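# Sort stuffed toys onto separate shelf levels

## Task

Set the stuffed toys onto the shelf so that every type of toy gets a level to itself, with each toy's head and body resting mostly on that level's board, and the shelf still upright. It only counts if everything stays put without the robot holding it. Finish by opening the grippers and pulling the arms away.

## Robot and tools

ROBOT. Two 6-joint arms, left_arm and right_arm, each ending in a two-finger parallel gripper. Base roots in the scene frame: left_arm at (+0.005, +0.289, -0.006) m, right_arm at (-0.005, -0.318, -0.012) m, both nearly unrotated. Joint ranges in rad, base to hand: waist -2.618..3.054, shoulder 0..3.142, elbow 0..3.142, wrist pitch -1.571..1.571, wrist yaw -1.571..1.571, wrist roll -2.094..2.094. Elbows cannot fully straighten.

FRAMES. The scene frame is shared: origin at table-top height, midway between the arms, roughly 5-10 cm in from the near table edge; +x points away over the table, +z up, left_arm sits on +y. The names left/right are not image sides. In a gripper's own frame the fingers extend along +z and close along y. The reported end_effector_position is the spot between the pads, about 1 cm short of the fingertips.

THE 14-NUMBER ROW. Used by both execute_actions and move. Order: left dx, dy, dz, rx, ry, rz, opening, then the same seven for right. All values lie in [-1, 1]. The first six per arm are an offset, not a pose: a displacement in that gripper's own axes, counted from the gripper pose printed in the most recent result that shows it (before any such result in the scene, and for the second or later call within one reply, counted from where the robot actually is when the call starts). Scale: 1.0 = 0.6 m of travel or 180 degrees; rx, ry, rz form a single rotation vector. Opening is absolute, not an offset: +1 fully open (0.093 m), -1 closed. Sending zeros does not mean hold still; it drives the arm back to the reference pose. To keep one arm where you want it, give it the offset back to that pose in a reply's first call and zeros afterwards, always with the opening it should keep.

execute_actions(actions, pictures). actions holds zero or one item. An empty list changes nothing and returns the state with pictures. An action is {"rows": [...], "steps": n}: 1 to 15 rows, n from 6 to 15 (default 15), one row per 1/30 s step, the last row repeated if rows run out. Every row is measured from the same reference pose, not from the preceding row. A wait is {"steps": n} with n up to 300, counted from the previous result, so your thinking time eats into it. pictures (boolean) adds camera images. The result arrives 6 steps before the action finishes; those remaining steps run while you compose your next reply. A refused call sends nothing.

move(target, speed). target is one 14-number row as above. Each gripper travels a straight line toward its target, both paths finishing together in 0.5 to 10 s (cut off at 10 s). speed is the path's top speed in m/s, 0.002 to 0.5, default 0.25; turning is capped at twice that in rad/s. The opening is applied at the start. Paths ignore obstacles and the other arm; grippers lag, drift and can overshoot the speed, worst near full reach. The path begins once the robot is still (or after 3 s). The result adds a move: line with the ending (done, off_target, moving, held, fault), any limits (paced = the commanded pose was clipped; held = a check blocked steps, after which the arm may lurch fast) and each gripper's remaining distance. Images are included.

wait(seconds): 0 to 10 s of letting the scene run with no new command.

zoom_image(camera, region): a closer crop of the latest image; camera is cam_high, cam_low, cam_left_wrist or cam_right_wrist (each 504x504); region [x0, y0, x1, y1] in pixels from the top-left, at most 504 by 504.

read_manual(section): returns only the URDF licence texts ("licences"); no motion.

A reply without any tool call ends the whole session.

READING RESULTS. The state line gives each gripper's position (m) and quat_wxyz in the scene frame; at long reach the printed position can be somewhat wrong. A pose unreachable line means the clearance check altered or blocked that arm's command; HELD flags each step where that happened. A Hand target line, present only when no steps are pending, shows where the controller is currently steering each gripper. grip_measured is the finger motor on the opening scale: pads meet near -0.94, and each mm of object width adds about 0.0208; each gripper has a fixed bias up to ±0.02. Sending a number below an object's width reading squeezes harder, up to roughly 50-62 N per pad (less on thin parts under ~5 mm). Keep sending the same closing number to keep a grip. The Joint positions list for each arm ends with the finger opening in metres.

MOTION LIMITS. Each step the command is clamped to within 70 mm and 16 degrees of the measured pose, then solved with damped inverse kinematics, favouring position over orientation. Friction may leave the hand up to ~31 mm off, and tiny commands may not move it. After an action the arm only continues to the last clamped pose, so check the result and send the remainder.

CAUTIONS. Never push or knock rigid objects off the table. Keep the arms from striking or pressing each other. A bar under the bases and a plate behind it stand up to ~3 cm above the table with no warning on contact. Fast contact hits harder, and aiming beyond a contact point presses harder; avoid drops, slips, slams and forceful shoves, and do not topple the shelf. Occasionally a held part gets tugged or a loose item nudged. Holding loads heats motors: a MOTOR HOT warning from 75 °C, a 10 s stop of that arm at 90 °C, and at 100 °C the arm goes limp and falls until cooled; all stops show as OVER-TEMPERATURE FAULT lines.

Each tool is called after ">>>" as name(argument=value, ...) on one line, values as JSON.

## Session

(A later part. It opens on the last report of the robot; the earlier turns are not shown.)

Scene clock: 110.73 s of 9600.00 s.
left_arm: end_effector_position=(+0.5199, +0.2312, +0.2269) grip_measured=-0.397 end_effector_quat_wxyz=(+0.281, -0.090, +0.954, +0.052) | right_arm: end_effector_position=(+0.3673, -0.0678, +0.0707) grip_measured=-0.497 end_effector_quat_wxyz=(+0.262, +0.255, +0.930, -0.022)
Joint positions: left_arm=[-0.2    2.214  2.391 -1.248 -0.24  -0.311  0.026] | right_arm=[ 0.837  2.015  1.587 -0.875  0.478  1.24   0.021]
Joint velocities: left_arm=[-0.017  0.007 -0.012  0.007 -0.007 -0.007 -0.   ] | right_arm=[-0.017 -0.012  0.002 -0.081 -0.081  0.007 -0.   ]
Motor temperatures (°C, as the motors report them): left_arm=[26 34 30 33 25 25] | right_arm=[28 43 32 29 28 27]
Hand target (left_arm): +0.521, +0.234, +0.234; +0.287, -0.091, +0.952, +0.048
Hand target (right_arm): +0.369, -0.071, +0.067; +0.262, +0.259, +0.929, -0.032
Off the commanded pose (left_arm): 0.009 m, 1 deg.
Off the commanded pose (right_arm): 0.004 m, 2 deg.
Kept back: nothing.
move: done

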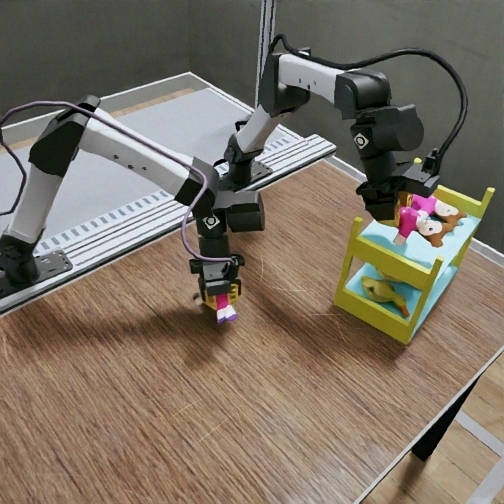

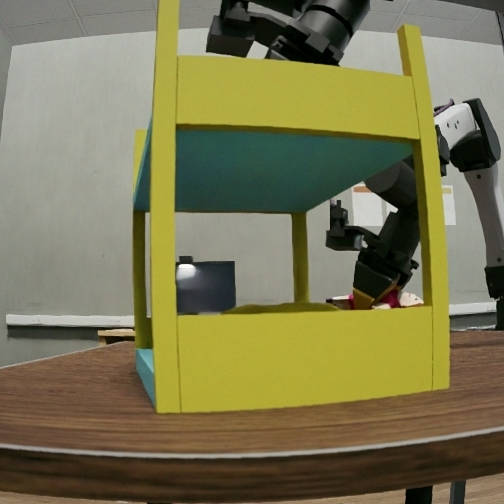

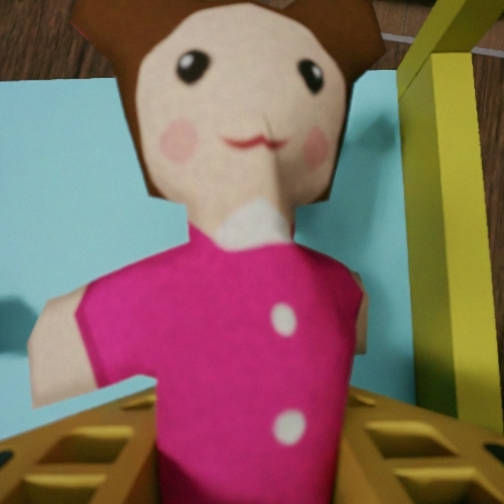

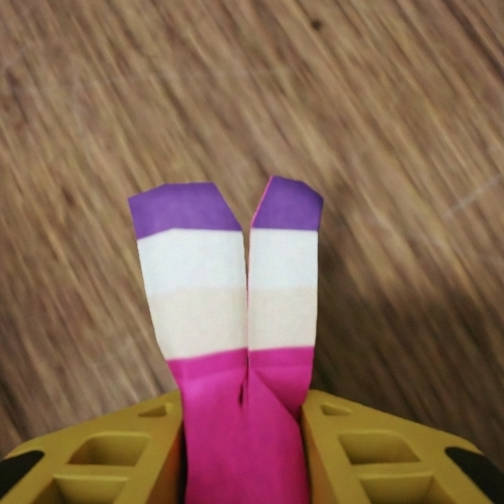

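>>> move(target=[0.05,0,0.053,0,0.02,0,-0.4, 0.042,-0.008,0.072,0,0,0,-0.5], speed=0.07)

>>> move(target=[0,0,0,0,0,0,0.12, 0,0,0,0,0,0,0.7])

>>> move(target=[-0.05,0.015,-0.11,0,-0.03,0,0.12, -0.07,0,-0.13,0,0,0,0.7], speed=0.15)

Scene clock: 112.20 s of 9600.00 s.
left_arm: end_effector_position=(+0.5099, +0.2324, +0.1817) grip_measured=-0.397 end_effector_quat_wxyz=(+0.241, -0.088, +0.965, +0.059) | right_arm: end_effector_position=(+0.3723, -0.0629, +0.0354) grip_measured=-0.497 end_effector_quat_wxyz=(+0.272, +0.260, +0.927, -0.006)
Joint positions: left_arm=[-0.2    2.179  2.182 -1.159 -0.234 -0.317  0.026] | right_arm=[ 0.837  2.049  1.484 -0.699  0.479  1.241  0.021]
Joint velocities: left_arm=[ 0.002  0.007 -0.002 -0.022 -0.051 -0.051  0.002] | right_arm=[-0.002  0.022  0.002  0.066 -0.066  0.022 -0.   ]
Motor temperatures (°C, as the motors report them): left_arm=[26 35 30 33 25 25] | right_arm=[28 43 32 29 28 27]
Hand target (left_arm): +0.512, +0.231, +0.184; +0.250, -0.091, +0.963, +0.049
Hand target (right_arm): +0.367, -0.068, +0.021; +0.262, +0.255, +0.930, -0.022
Off the commanded pose (left_arm): 0.003 m, 2 deg.
Off the commanded pose (right_arm): 0.017 m, 2 deg.
Kept back: nothing.
move: off_target (right_arm)

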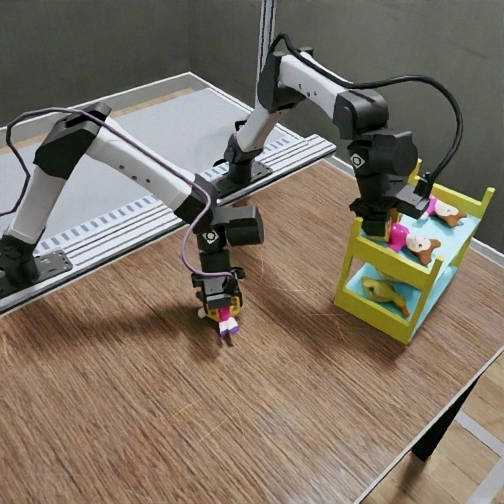

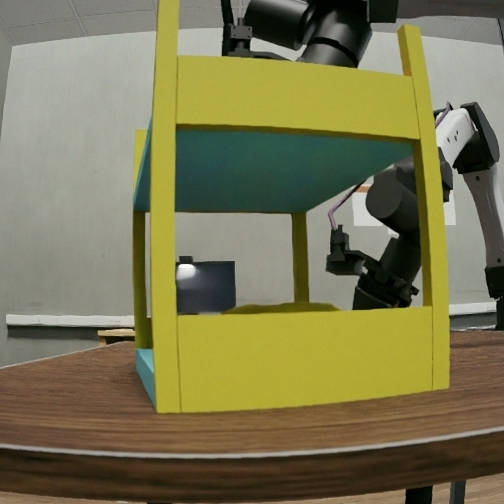

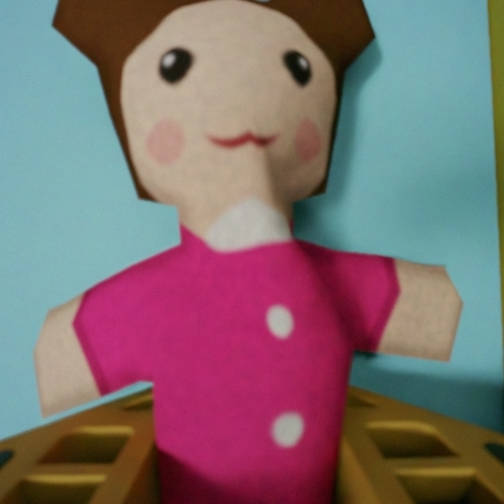

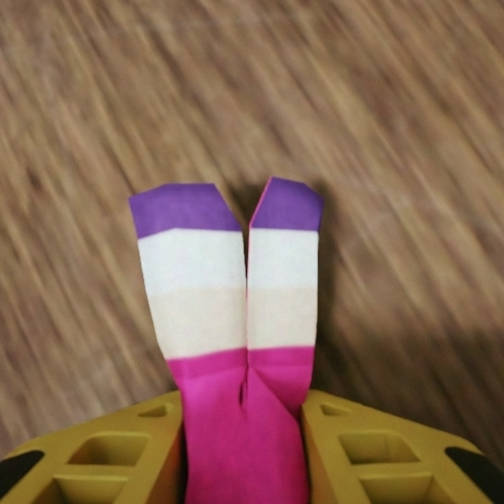

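Scene clock: 112.70 s of 9600.00 s.
left_arm: end_effector_position=(+0.5099, +0.2324, +0.1817) grip_measured=+0.118 end_effector_quat_wxyz=(+0.241, -0.088, +0.965, +0.059) | right_arm: end_effector_position=(+0.3723, -0.0628, +0.0354) grip_measured=+0.698 end_effector_quat_wxyz=(+0.272, +0.260, +0.927, -0.006)
Joint positions: left_arm=[-0.2    2.179  2.182 -1.159 -0.234 -0.317  0.051] | right_arm=[ 0.837  2.049  1.484 -0.699  0.479  1.241  0.079]
Joint velocities: left_arm=[-0.017 -0.002 -0.002  0.037 -0.022 -0.095  0.001] | right_arm=[-0.002 -0.002  0.002  0.051  0.007  0.022 -0.   ]
Motor temperatures (°C, as the motors report them): left_arm=[26 35 30 33 25 25] | right_arm=[28 43 32 29 28 27]
Hand target (left_arm): +0.510, +0.232, +0.182; +0.241, -0.088, +0.965, +0.059
Hand target (right_arm): +0.372, -0.063, +0.035; +0.272, +0.260, +0.927, -0.006
Off the commanded pose (left_arm): 0.000 m, 0 deg.
Off the commanded pose (right_arm): 0.000 m, 0 deg.
Kept back: nothing.
move: done

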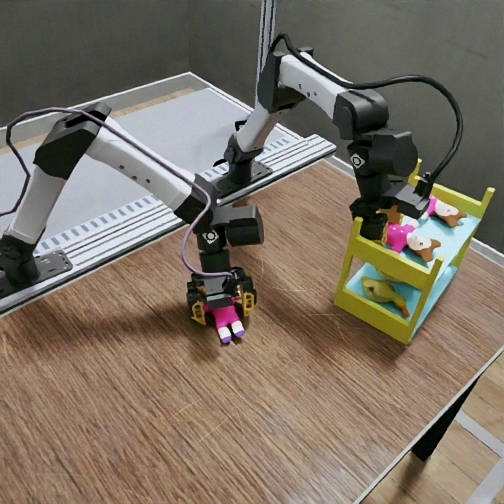

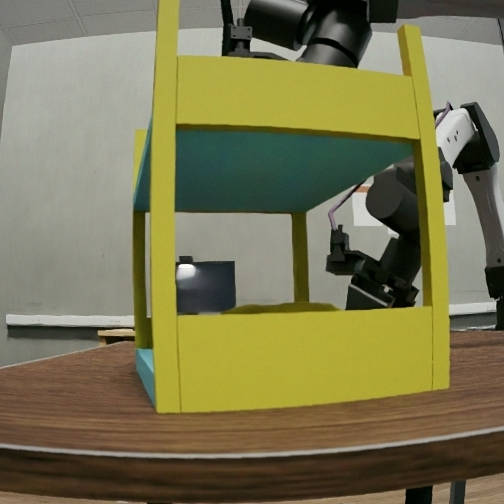

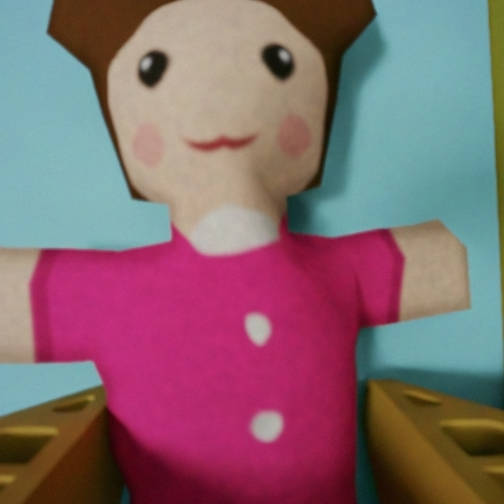

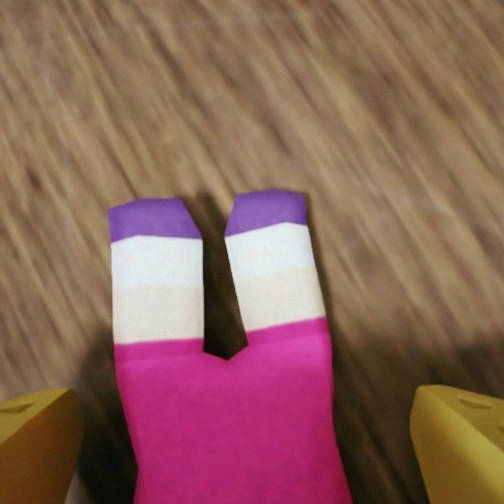

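Scene clock: 113.93 s of 9600.00 s.
left_arm: end_effector_position=(+0.5041, +0.2365, +0.2475) grip_measured=+0.118 end_effector_quat_wxyz=(+0.280, -0.088, +0.954, +0.060) | right_arm: end_effector_position=(+0.3645, -0.0709, +0.1217) grip_measured=+0.698 end_effector_quat_wxyz=(+0.274, +0.261, +0.926, -0.003)
Joint positions: left_arm=[-0.2    2.179  2.423 -1.319 -0.255 -0.303  0.051] | right_arm=[ 0.837  1.936  1.667 -0.988  0.479  1.241  0.079]
Joint velocities: left_arm=[-0.017 -0.017  0.002 -0.022 -0.051 -0.037 -0.001] | right_arm=[-0.007  0.002 -0.007  0.037 -0.051 -0.007 -0.   ]
Motor temperatures (°C, as the motors report them): left_arm=[26 35 31 33 25 25] | right_arm=[28 44 33 29 28 27]
Hand target (left_arm): +0.503, +0.236, +0.254; +0.286, -0.086, +0.952, +0.063
Hand target (right_arm): +0.362, -0.071, +0.123; +0.272, +0.260, +0.927, -0.006
Off the commanded pose (left_arm): 0.007 m, 1 deg.
Off the commanded pose (right_arm): 0.002 m, 0 deg.
Kept back: nothing.
move: done

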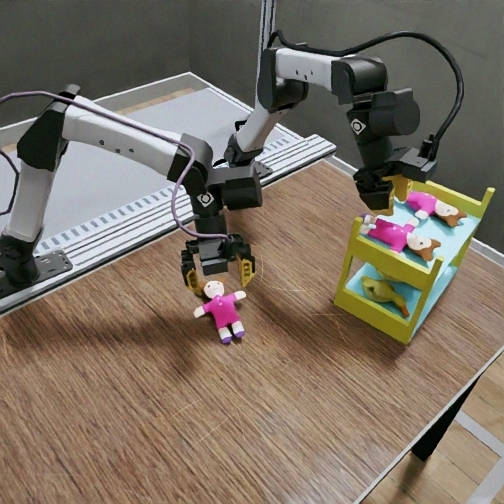

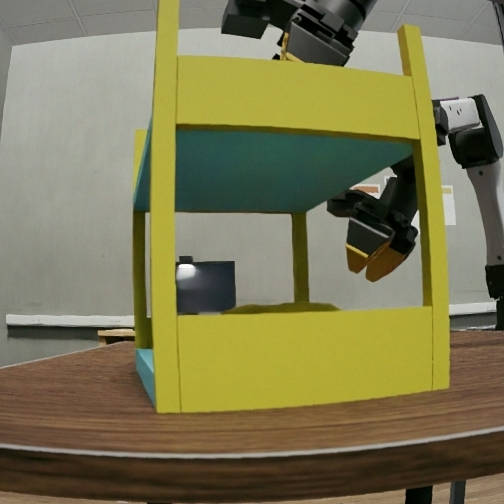

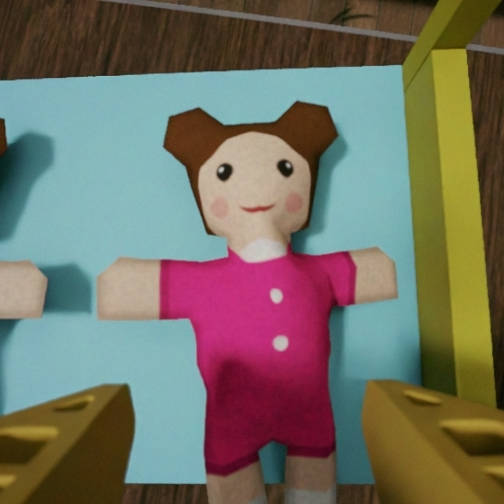

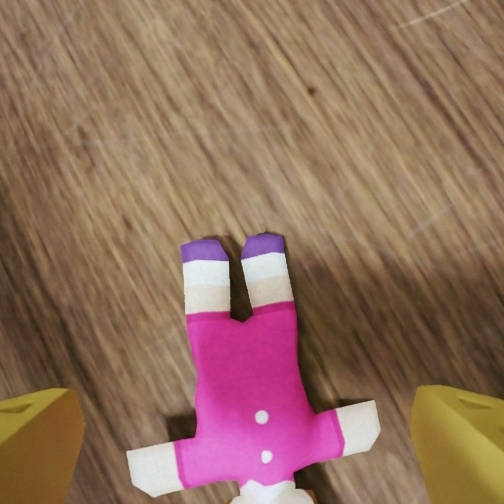

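>>> move(target=[0.25,-0.017,-0.165,0.141,-0.033,0.163,0.12, -0.097,-0.46,-0.075,0,0,0,0.7], speed=0.3)

Scene clock: 116.17 s of 9600.00 s.
left_arm: end_effector_position=(+0.3303, +0.1962, +0.2456) grip_measured=+0.118 end_effector_quat_wxyz=(+0.308, +0.211, +0.925, -0.071) | right_arm: end_effector_position=(+0.2600, -0.3293, +0.1642) grip_measured=+0.698 end_effector_quat_wxyz=(+0.295, +0.260, +0.920, -0.004)
Joint positions: left_arm=[-0.207  1.362  1.4   -1.007  0.159  0.201  0.051] | right_arm=[ 0.149  1.015  0.941 -0.916  0.198  0.574  0.079]
Joint velocities: left_arm=[ 0.002  0.007 -0.017 -0.022 -0.081 -0.051 -0.001] | right_arm=[ 0.017  0.002 -0.012 -0.037 -0.066 -0.007 -0.001]
Motor temperatures (°C, as the motors report them): left_arm=[26 36 31 33 25 25] | right_arm=[28 43 33 29 28 27]
Hand target (left_arm): +0.331, +0.191, +0.247; +0.317, +0.220, +0.920, -0.076
Hand target (right_arm): +0.251, -0.331, +0.155; +0.278, +0.259, +0.925, -0.006
Off the commanded pose (left_arm): 0.007 m, 2 deg.
Off the commanded pose (right_arm): 0.016 m, 2 deg.
Kept back: nothing.
move: off_target (right_arm)

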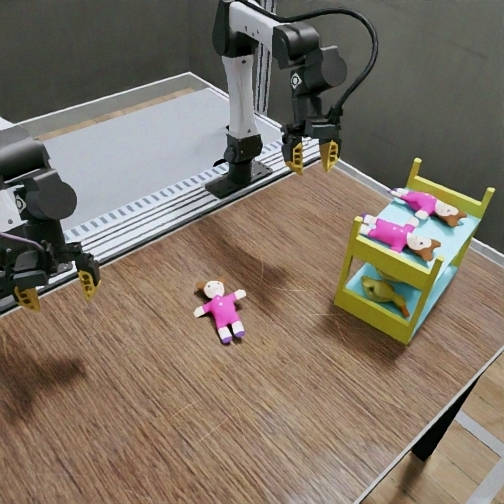

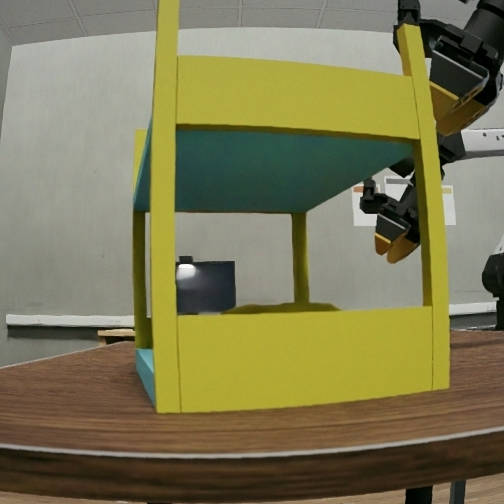

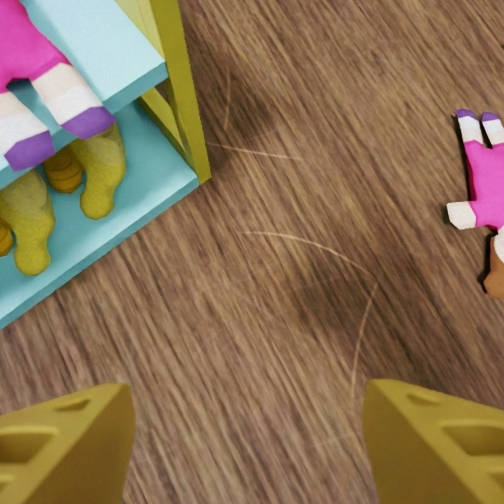

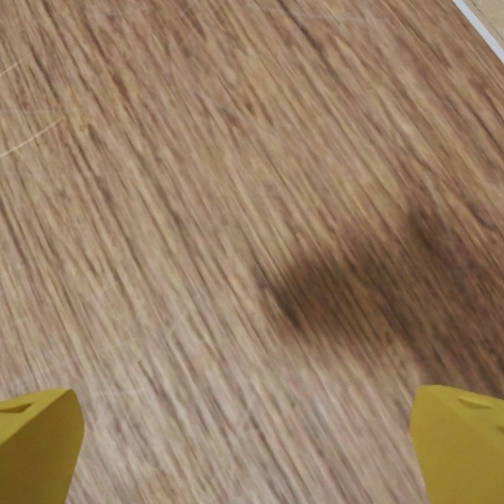

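>>> execute_actions(actions=[])

Scene clock: 116.80 s of 9600.00 s.
left_arm: end_effector_position=(+0.3303, +0.1961, +0.2456) grip_measured=+0.118 end_effector_quat_wxyz=(+0.308, +0.211, +0.925, -0.071) | right_arm: end_effector_position=(+0.2600, -0.3290, +0.1642) grip_measured=+0.698 end_effector_quat_wxyz=(+0.294, +0.258, +0.920, -0.003)
Joint positions: left_arm=[-0.207  1.362  1.4   -1.007  0.159  0.201  0.051] | right_arm=[ 0.149  1.015  0.941 -0.916  0.197  0.572  0.079]
Joint velocities: left_arm=[-0.022 -0.017 -0.022 -0.066 -0.051  0.051 -0.002] | right_arm=[ 0.002  0.007  0.002  0.022 -0.022 -0.066  0.   ]
Motor temperatures (°C, as the motors report them): left_arm=[26 35 31 33 25 25] | right_arm=[28 43 33 29 28 27]
Hand target (left_arm): +0.331, +0.191, +0.247; +0.317, +0.220, +0.920, -0.076
Hand target (right_arm): +0.251, -0.331, +0.155; +0.278, +0.259, +0.925, -0.006
Off the commanded pose (left_arm): 0.006 m, 2 deg.
Off the commanded pose (right_arm): 0.016 m, 2 deg.
Kept back: nothing.
Steps of this call (steps 1 to 19: nothing new was sent). Readings (end_effector_position):
1: left_arm (+0.3303, +0.1962, +0.2456) | right_arm (+0.2600, -0.3292, +0.1642)
2: left_arm (+0.3303, +0.1962, +0.2456) | right_arm (+0.2600, -0.3291, +0.1642)
4: left_arm (+0.3303, +0.1962, +0.2456) | right_arm (+0.2600, -0.3291, +0.1642)
8: left_arm (+0.3303, +0.1961, +0.2456) | right_arm (+0.2600, -0.3290, +0.1642)
19: the state above

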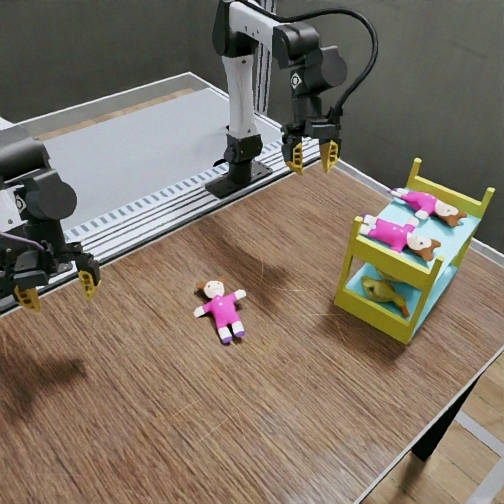

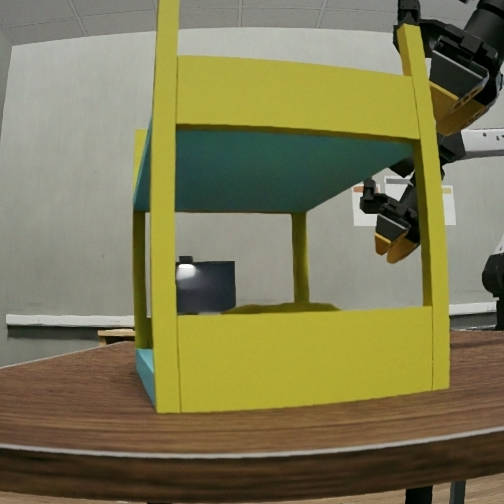

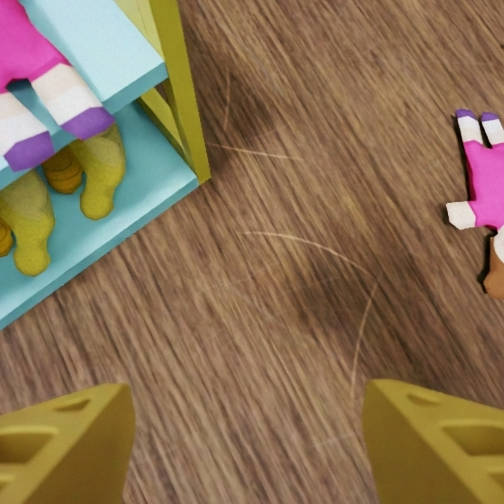

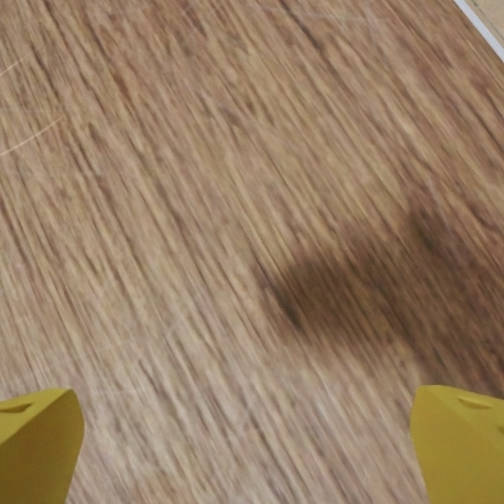

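>>> move(target=[0.023,-0.353,0.287,0,0,0,0.7,0,0,0,0,0,0,0.7])

Scene clock: 118.77 s of 9600.00 s.
left_arm: end_effector_position=(+0.3162, -0.0301, +0.0943) grip_measured=+0.698 end_effector_quat_wxyz=(+0.296, +0.219, +0.928, -0.060) | right_arm: end_effector_position=(+0.2600, -0.3290, +0.1642) grip_measured=+0.698 end_effector_quat_wxyz=(+0.294, +0.258, +0.920, -0.003)
Joint positions: left_arm=[-0.894  1.806  1.265 -0.485 -0.232 -0.356  0.079] | right_arm=[ 0.149  1.015  0.941 -0.916  0.197  0.572  0.079]
Joint velocities: left_arm=[-0.012  0.012  0.027 -0.066  0.051 -0.037  0.   ] | right_arm=[-0.012 -0.007 -0.007  0.051  0.007  0.051 -0.   ]
Motor temperatures (°C, as the motors report them): left_arm=[26 35 31 33 25 25] | right_arm=[28 42 33 29 28 27]
Hand target (left_arm): +0.323, -0.037, +0.104; +0.313, +0.212, +0.923, -0.068
Hand target (right_arm): +0.260, -0.329, +0.164; +0.294, +0.258, +0.920, -0.003
Off the commanded pose (left_arm): 0.009 m, 2 deg.
Off the commanded pose (right_arm): 0.000 m, 0 deg.
Kept back: nothing.
move: done

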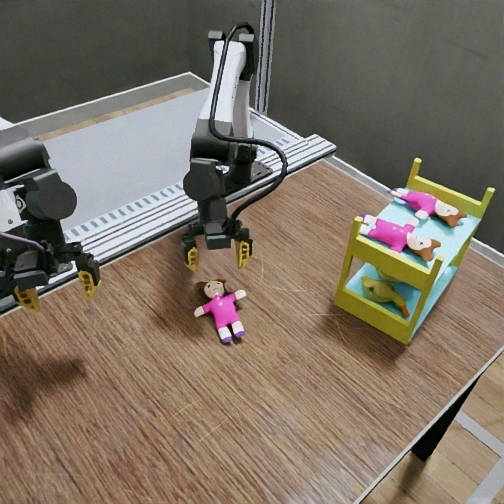

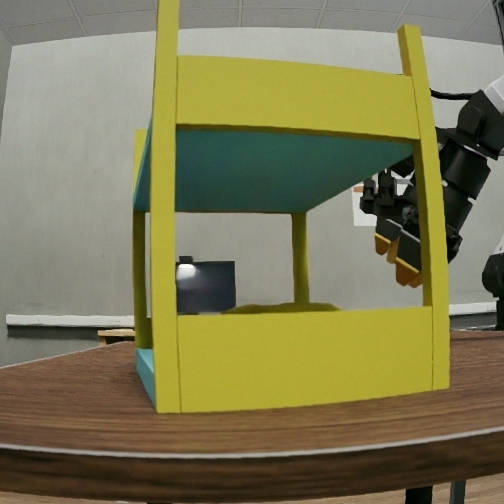

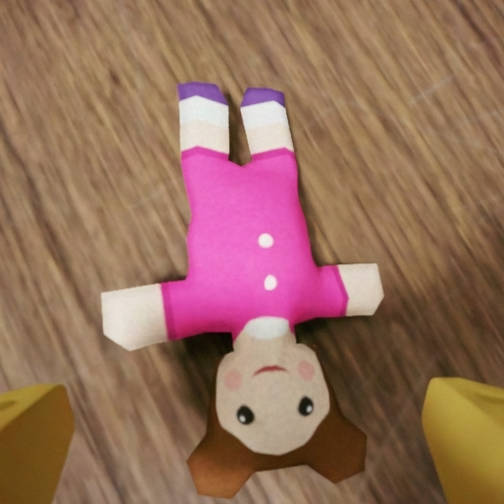

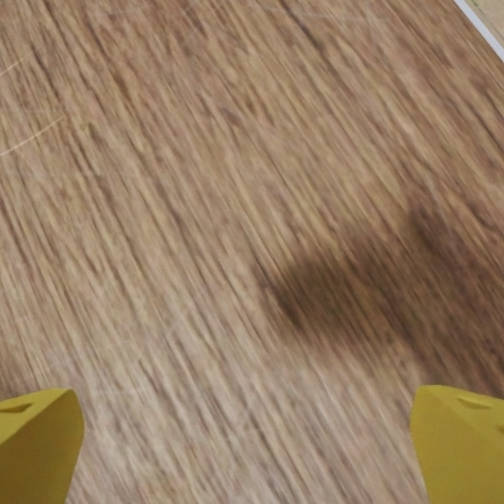

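>>> move(target=[-0.03,0,0.19,0,0,0,0.7,0,0,0,0,0,0,0.7], speed=0.12)

Scene clock: 120.37 s of 9600.00 s.
left_arm: end_effector_position=(+0.3809, -0.0674, +0.0156) grip_measured=+0.698 end_effector_quat_wxyz=(+0.295, +0.221, +0.928, -0.060) | right_arm: end_effector_position=(+0.2600, -0.3290, +0.1642) grip_measured=+0.698 end_effector_quat_wxyz=(+0.294, +0.258, +0.920, -0.003)
Joint positions: left_arm=[-0.837  2.165  1.442 -0.293 -0.201 -0.301  0.079] | right_arm=[ 0.149  1.015  0.941 -0.916  0.197  0.572  0.079]
Joint velocities: left_arm=[ 0.002  0.007 -0.002 -0.007 -0.037 -0.037  0.   ] | right_arm=[ 0.007 -0.007 -0.002 -0.007  0.007 -0.022 -0.001]
Motor temperatures (°C, as the motors report them): left_arm=[26 36 31 34 25 25] | right_arm=[28 41 33 29 28 27]
Hand target (left_arm): +0.388, -0.066, +0.011; +0.295, +0.219, +0.928, -0.061
Hand target (right_arm): +0.260, -0.329, +0.164; +0.294, +0.258, +0.920, -0.003
Off the commanded pose (left_arm): 0.010 m, 0 deg.
Off the commanded pose (right_arm): 0.000 m, 0 deg.
Kept back: nothing.
move: done

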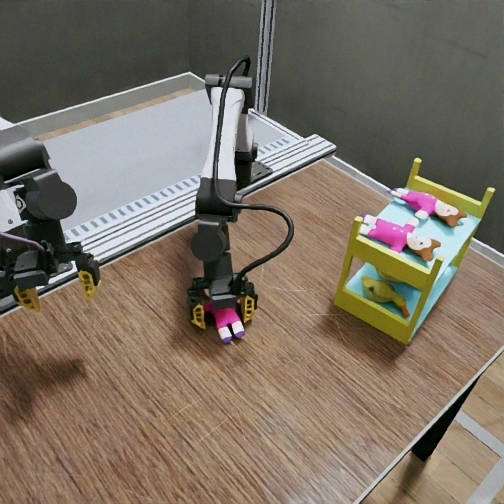

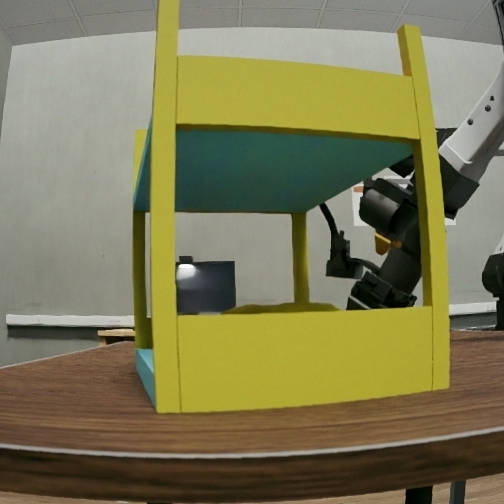

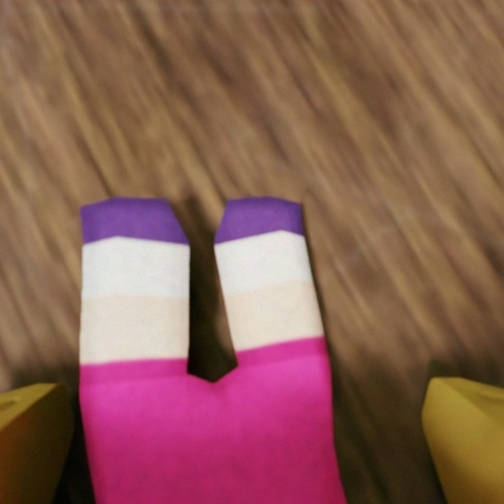

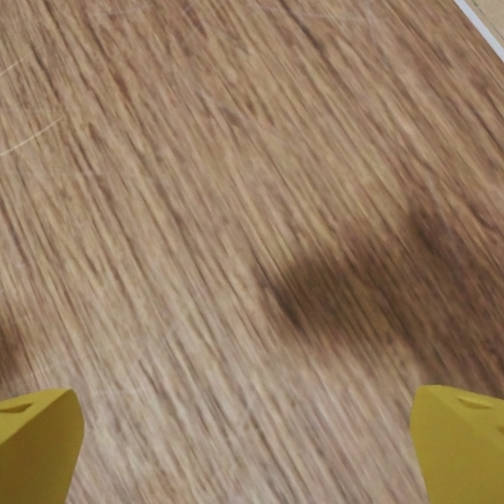

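>>> move(target=[0,0,0,0,0,0,-0.4,0,0,0,0,0,0,0.7])

>>> move(target=[0.014,0.453,-0.529,-0.121,0,-0.173,-0.4,0,0,0,0,0,0,0.7])

Scene clock: 121.33 s of 9600.00 s.
left_arm: end_effector_position=(+0.3809, -0.0676, +0.0157) grip_measured=-0.397 end_effector_quat_wxyz=(+0.295, +0.222, +0.927, -0.060) | right_arm: end_effector_position=(+0.2600, -0.3290, +0.1642) grip_measured=+0.698 end_effector_quat_wxyz=(+0.294, +0.258, +0.920, -0.003)
Joint positions: left_arm=[-0.837  2.165  1.442 -0.292 -0.2   -0.301  0.026] | right_arm=[ 0.149  1.015  0.941 -0.916  0.197  0.572  0.079]
Joint velocities: left_arm=[ 0.012 -0.002  0.002 -0.037  0.051 -0.037 -0.001] | right_arm=[ 0.007  0.012  0.002 -0.066 -0.007 -0.081  0.   ]
Motor temperatures (°C, as the motors report them): left_arm=[26 36 31 34 25 25] | right_arm=[28 41 33 29 28 27]
Hand target (left_arm): +0.381, -0.067, +0.016; +0.295, +0.221, +0.928, -0.060
Hand target (right_arm): +0.260, -0.329, +0.164; +0.294, +0.258, +0.920, -0.003
Off the commanded pose (left_arm): 0.000 m, 0 deg.
Off the commanded pose (right_arm): 0.000 m, 0 deg.
Kept back: nothing.
move: done

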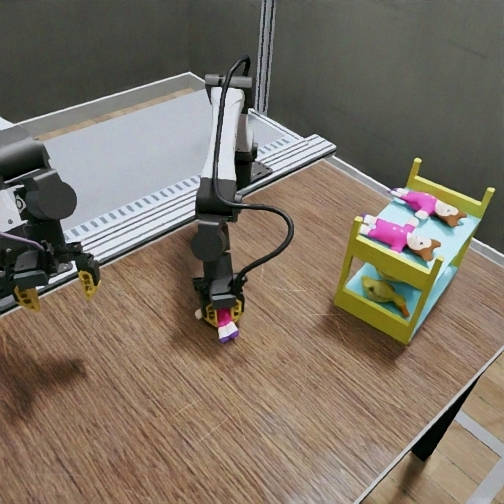

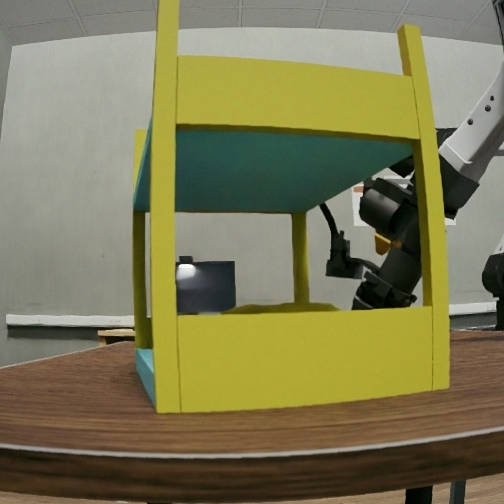

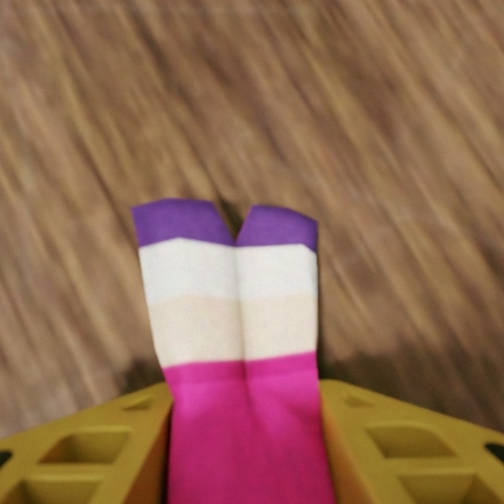

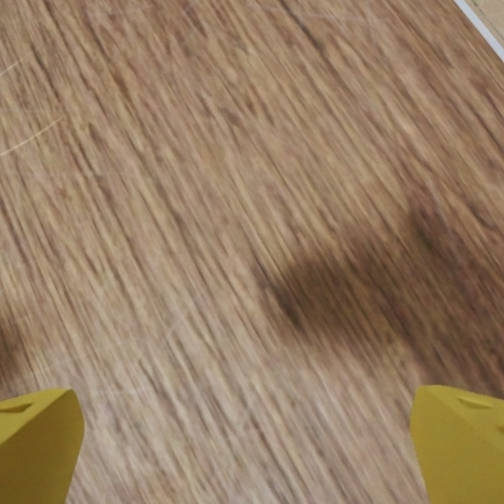

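Scene clock: 123.70 s of 9600.00 s.
left_arm: end_effector_position=(+0.3307, +0.2591, +0.2639) grip_measured=-0.397 end_effector_quat_wxyz=(+0.292, -0.091, +0.951, +0.041) | right_arm: end_effector_position=(+0.2600, -0.3290, +0.1642) grip_measured=+0.698 end_effector_quat_wxyz=(+0.294, +0.258, +0.920, -0.003)
Joint positions: left_arm=[-0.22   1.413  1.548 -1.182 -0.237 -0.332  0.026] | right_arm=[ 0.149  1.015  0.941 -0.916  0.197  0.572  0.079]
Joint velocities: left_arm=[ 0.002 -0.002  0.002 -0.007 -0.051 -0.051 -0.001] | right_arm=[-0.017  0.002  0.007 -0.051  0.022  0.037 -0.001]
Motor temperatures (°C, as the motors report them): left_arm=[26 36 31 34 25 25] | right_arm=[28 40 33 30 28 27]
Hand target (left_arm): +0.331, +0.261, +0.271; +0.299, -0.093, +0.949, +0.037
Hand target (right_arm): +0.260, -0.329, +0.164; +0.294, +0.258, +0.920, -0.003
Off the commanded pose (left_arm): 0.013 m, 2 deg.
Off the commanded pose (right_arm): 0.000 m, 0 deg.
Kept back: nothing.
move: off_target (left_arm)

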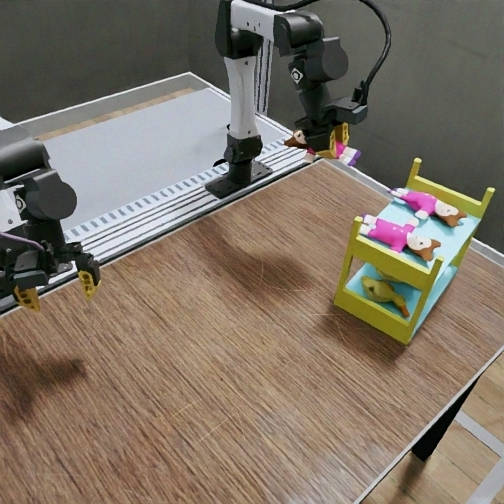

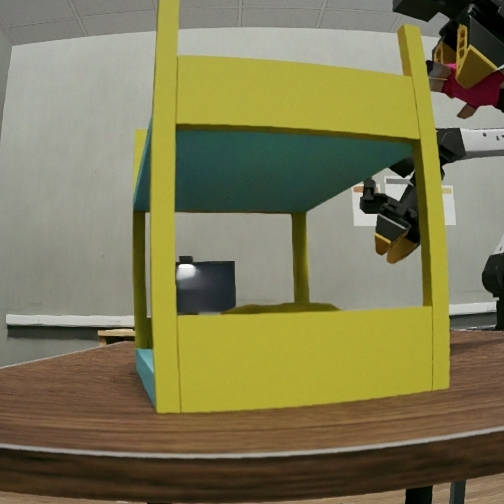

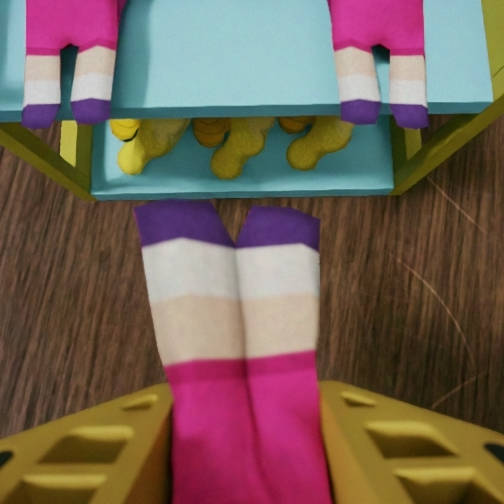

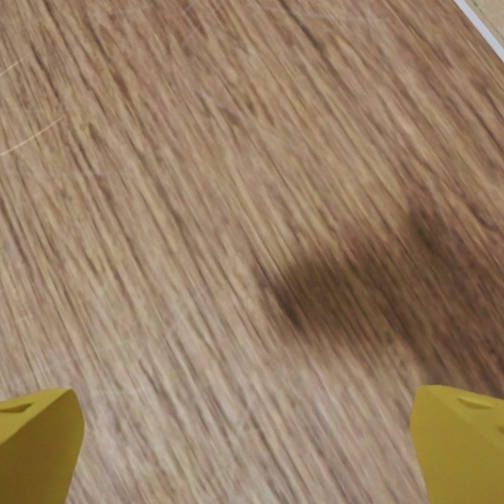

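>>> move(target=[-0.305,0.012,0.249,0,0,0,-0.4,0,0,0,0,0,0,0.7], speed=0.2)

Scene clock: 125.97 s of 9600.00 s.
left_arm: end_effector_position=(+0.5585, +0.3076, +0.2396) grip_measured=-0.397 end_effector_quat_wxyz=(+0.305, -0.089, +0.947, +0.041) | right_arm: end_effector_position=(+0.2600, -0.3290, +0.1642) grip_measured=+0.698 end_effector_quat_wxyz=(+0.294, +0.258, +0.920, -0.003)
Joint positions: left_arm=[-0.02   2.459  2.859 -1.386 -0.135 -0.153  0.026] | right_arm=[ 0.149  1.015  0.941 -0.916  0.197  0.572  0.079]
Joint velocities: left_arm=[ 0.012 -0.017  0.012 -0.022  0.037  0.022  0.001] | right_arm=[-0.002 -0.007  0.007 -0.037 -0.022 -0.007  0.   ]
Motor temperatures (°C, as the motors report them): left_arm=[26 36 31 34 25 25] | right_arm=[28 39 33 30 28 27]
Hand target (left_arm): +0.559, +0.311, +0.243; +0.309, -0.090, +0.946, +0.039
Hand target (right_arm): +0.260, -0.329, +0.164; +0.294, +0.258, +0.920, -0.003
Off the commanded pose (left_arm): 0.007 m, 2 deg.
Off the commanded pose (right_arm): 0.000 m, 0 deg.
elbow stopped short (left arm): the move would have taken joint 3 (elbow) straighter than the controller allows; a more bent joint 3 avoids this.
Kept back: nothing.
move: done

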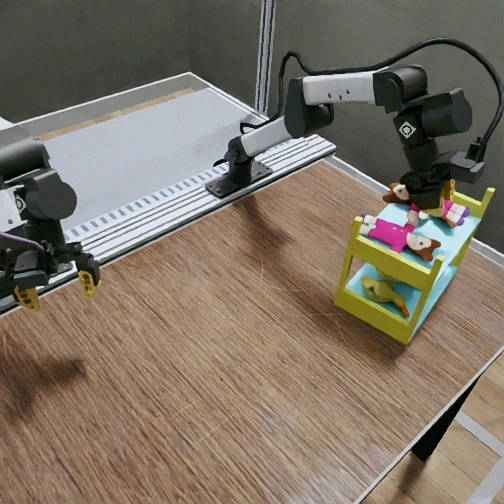

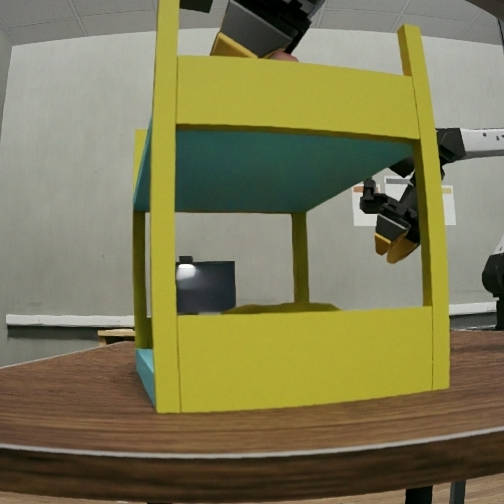

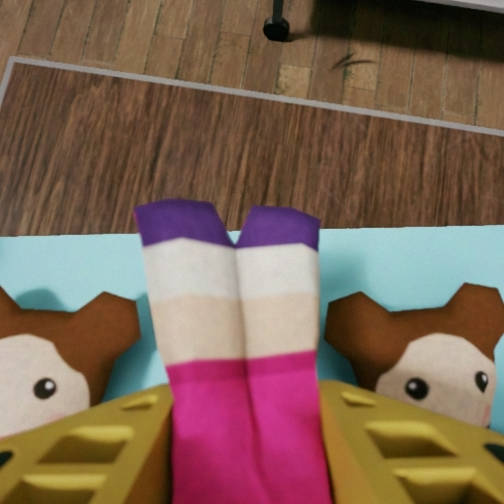

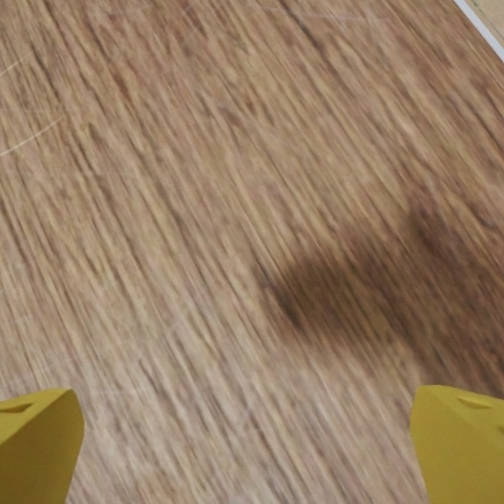

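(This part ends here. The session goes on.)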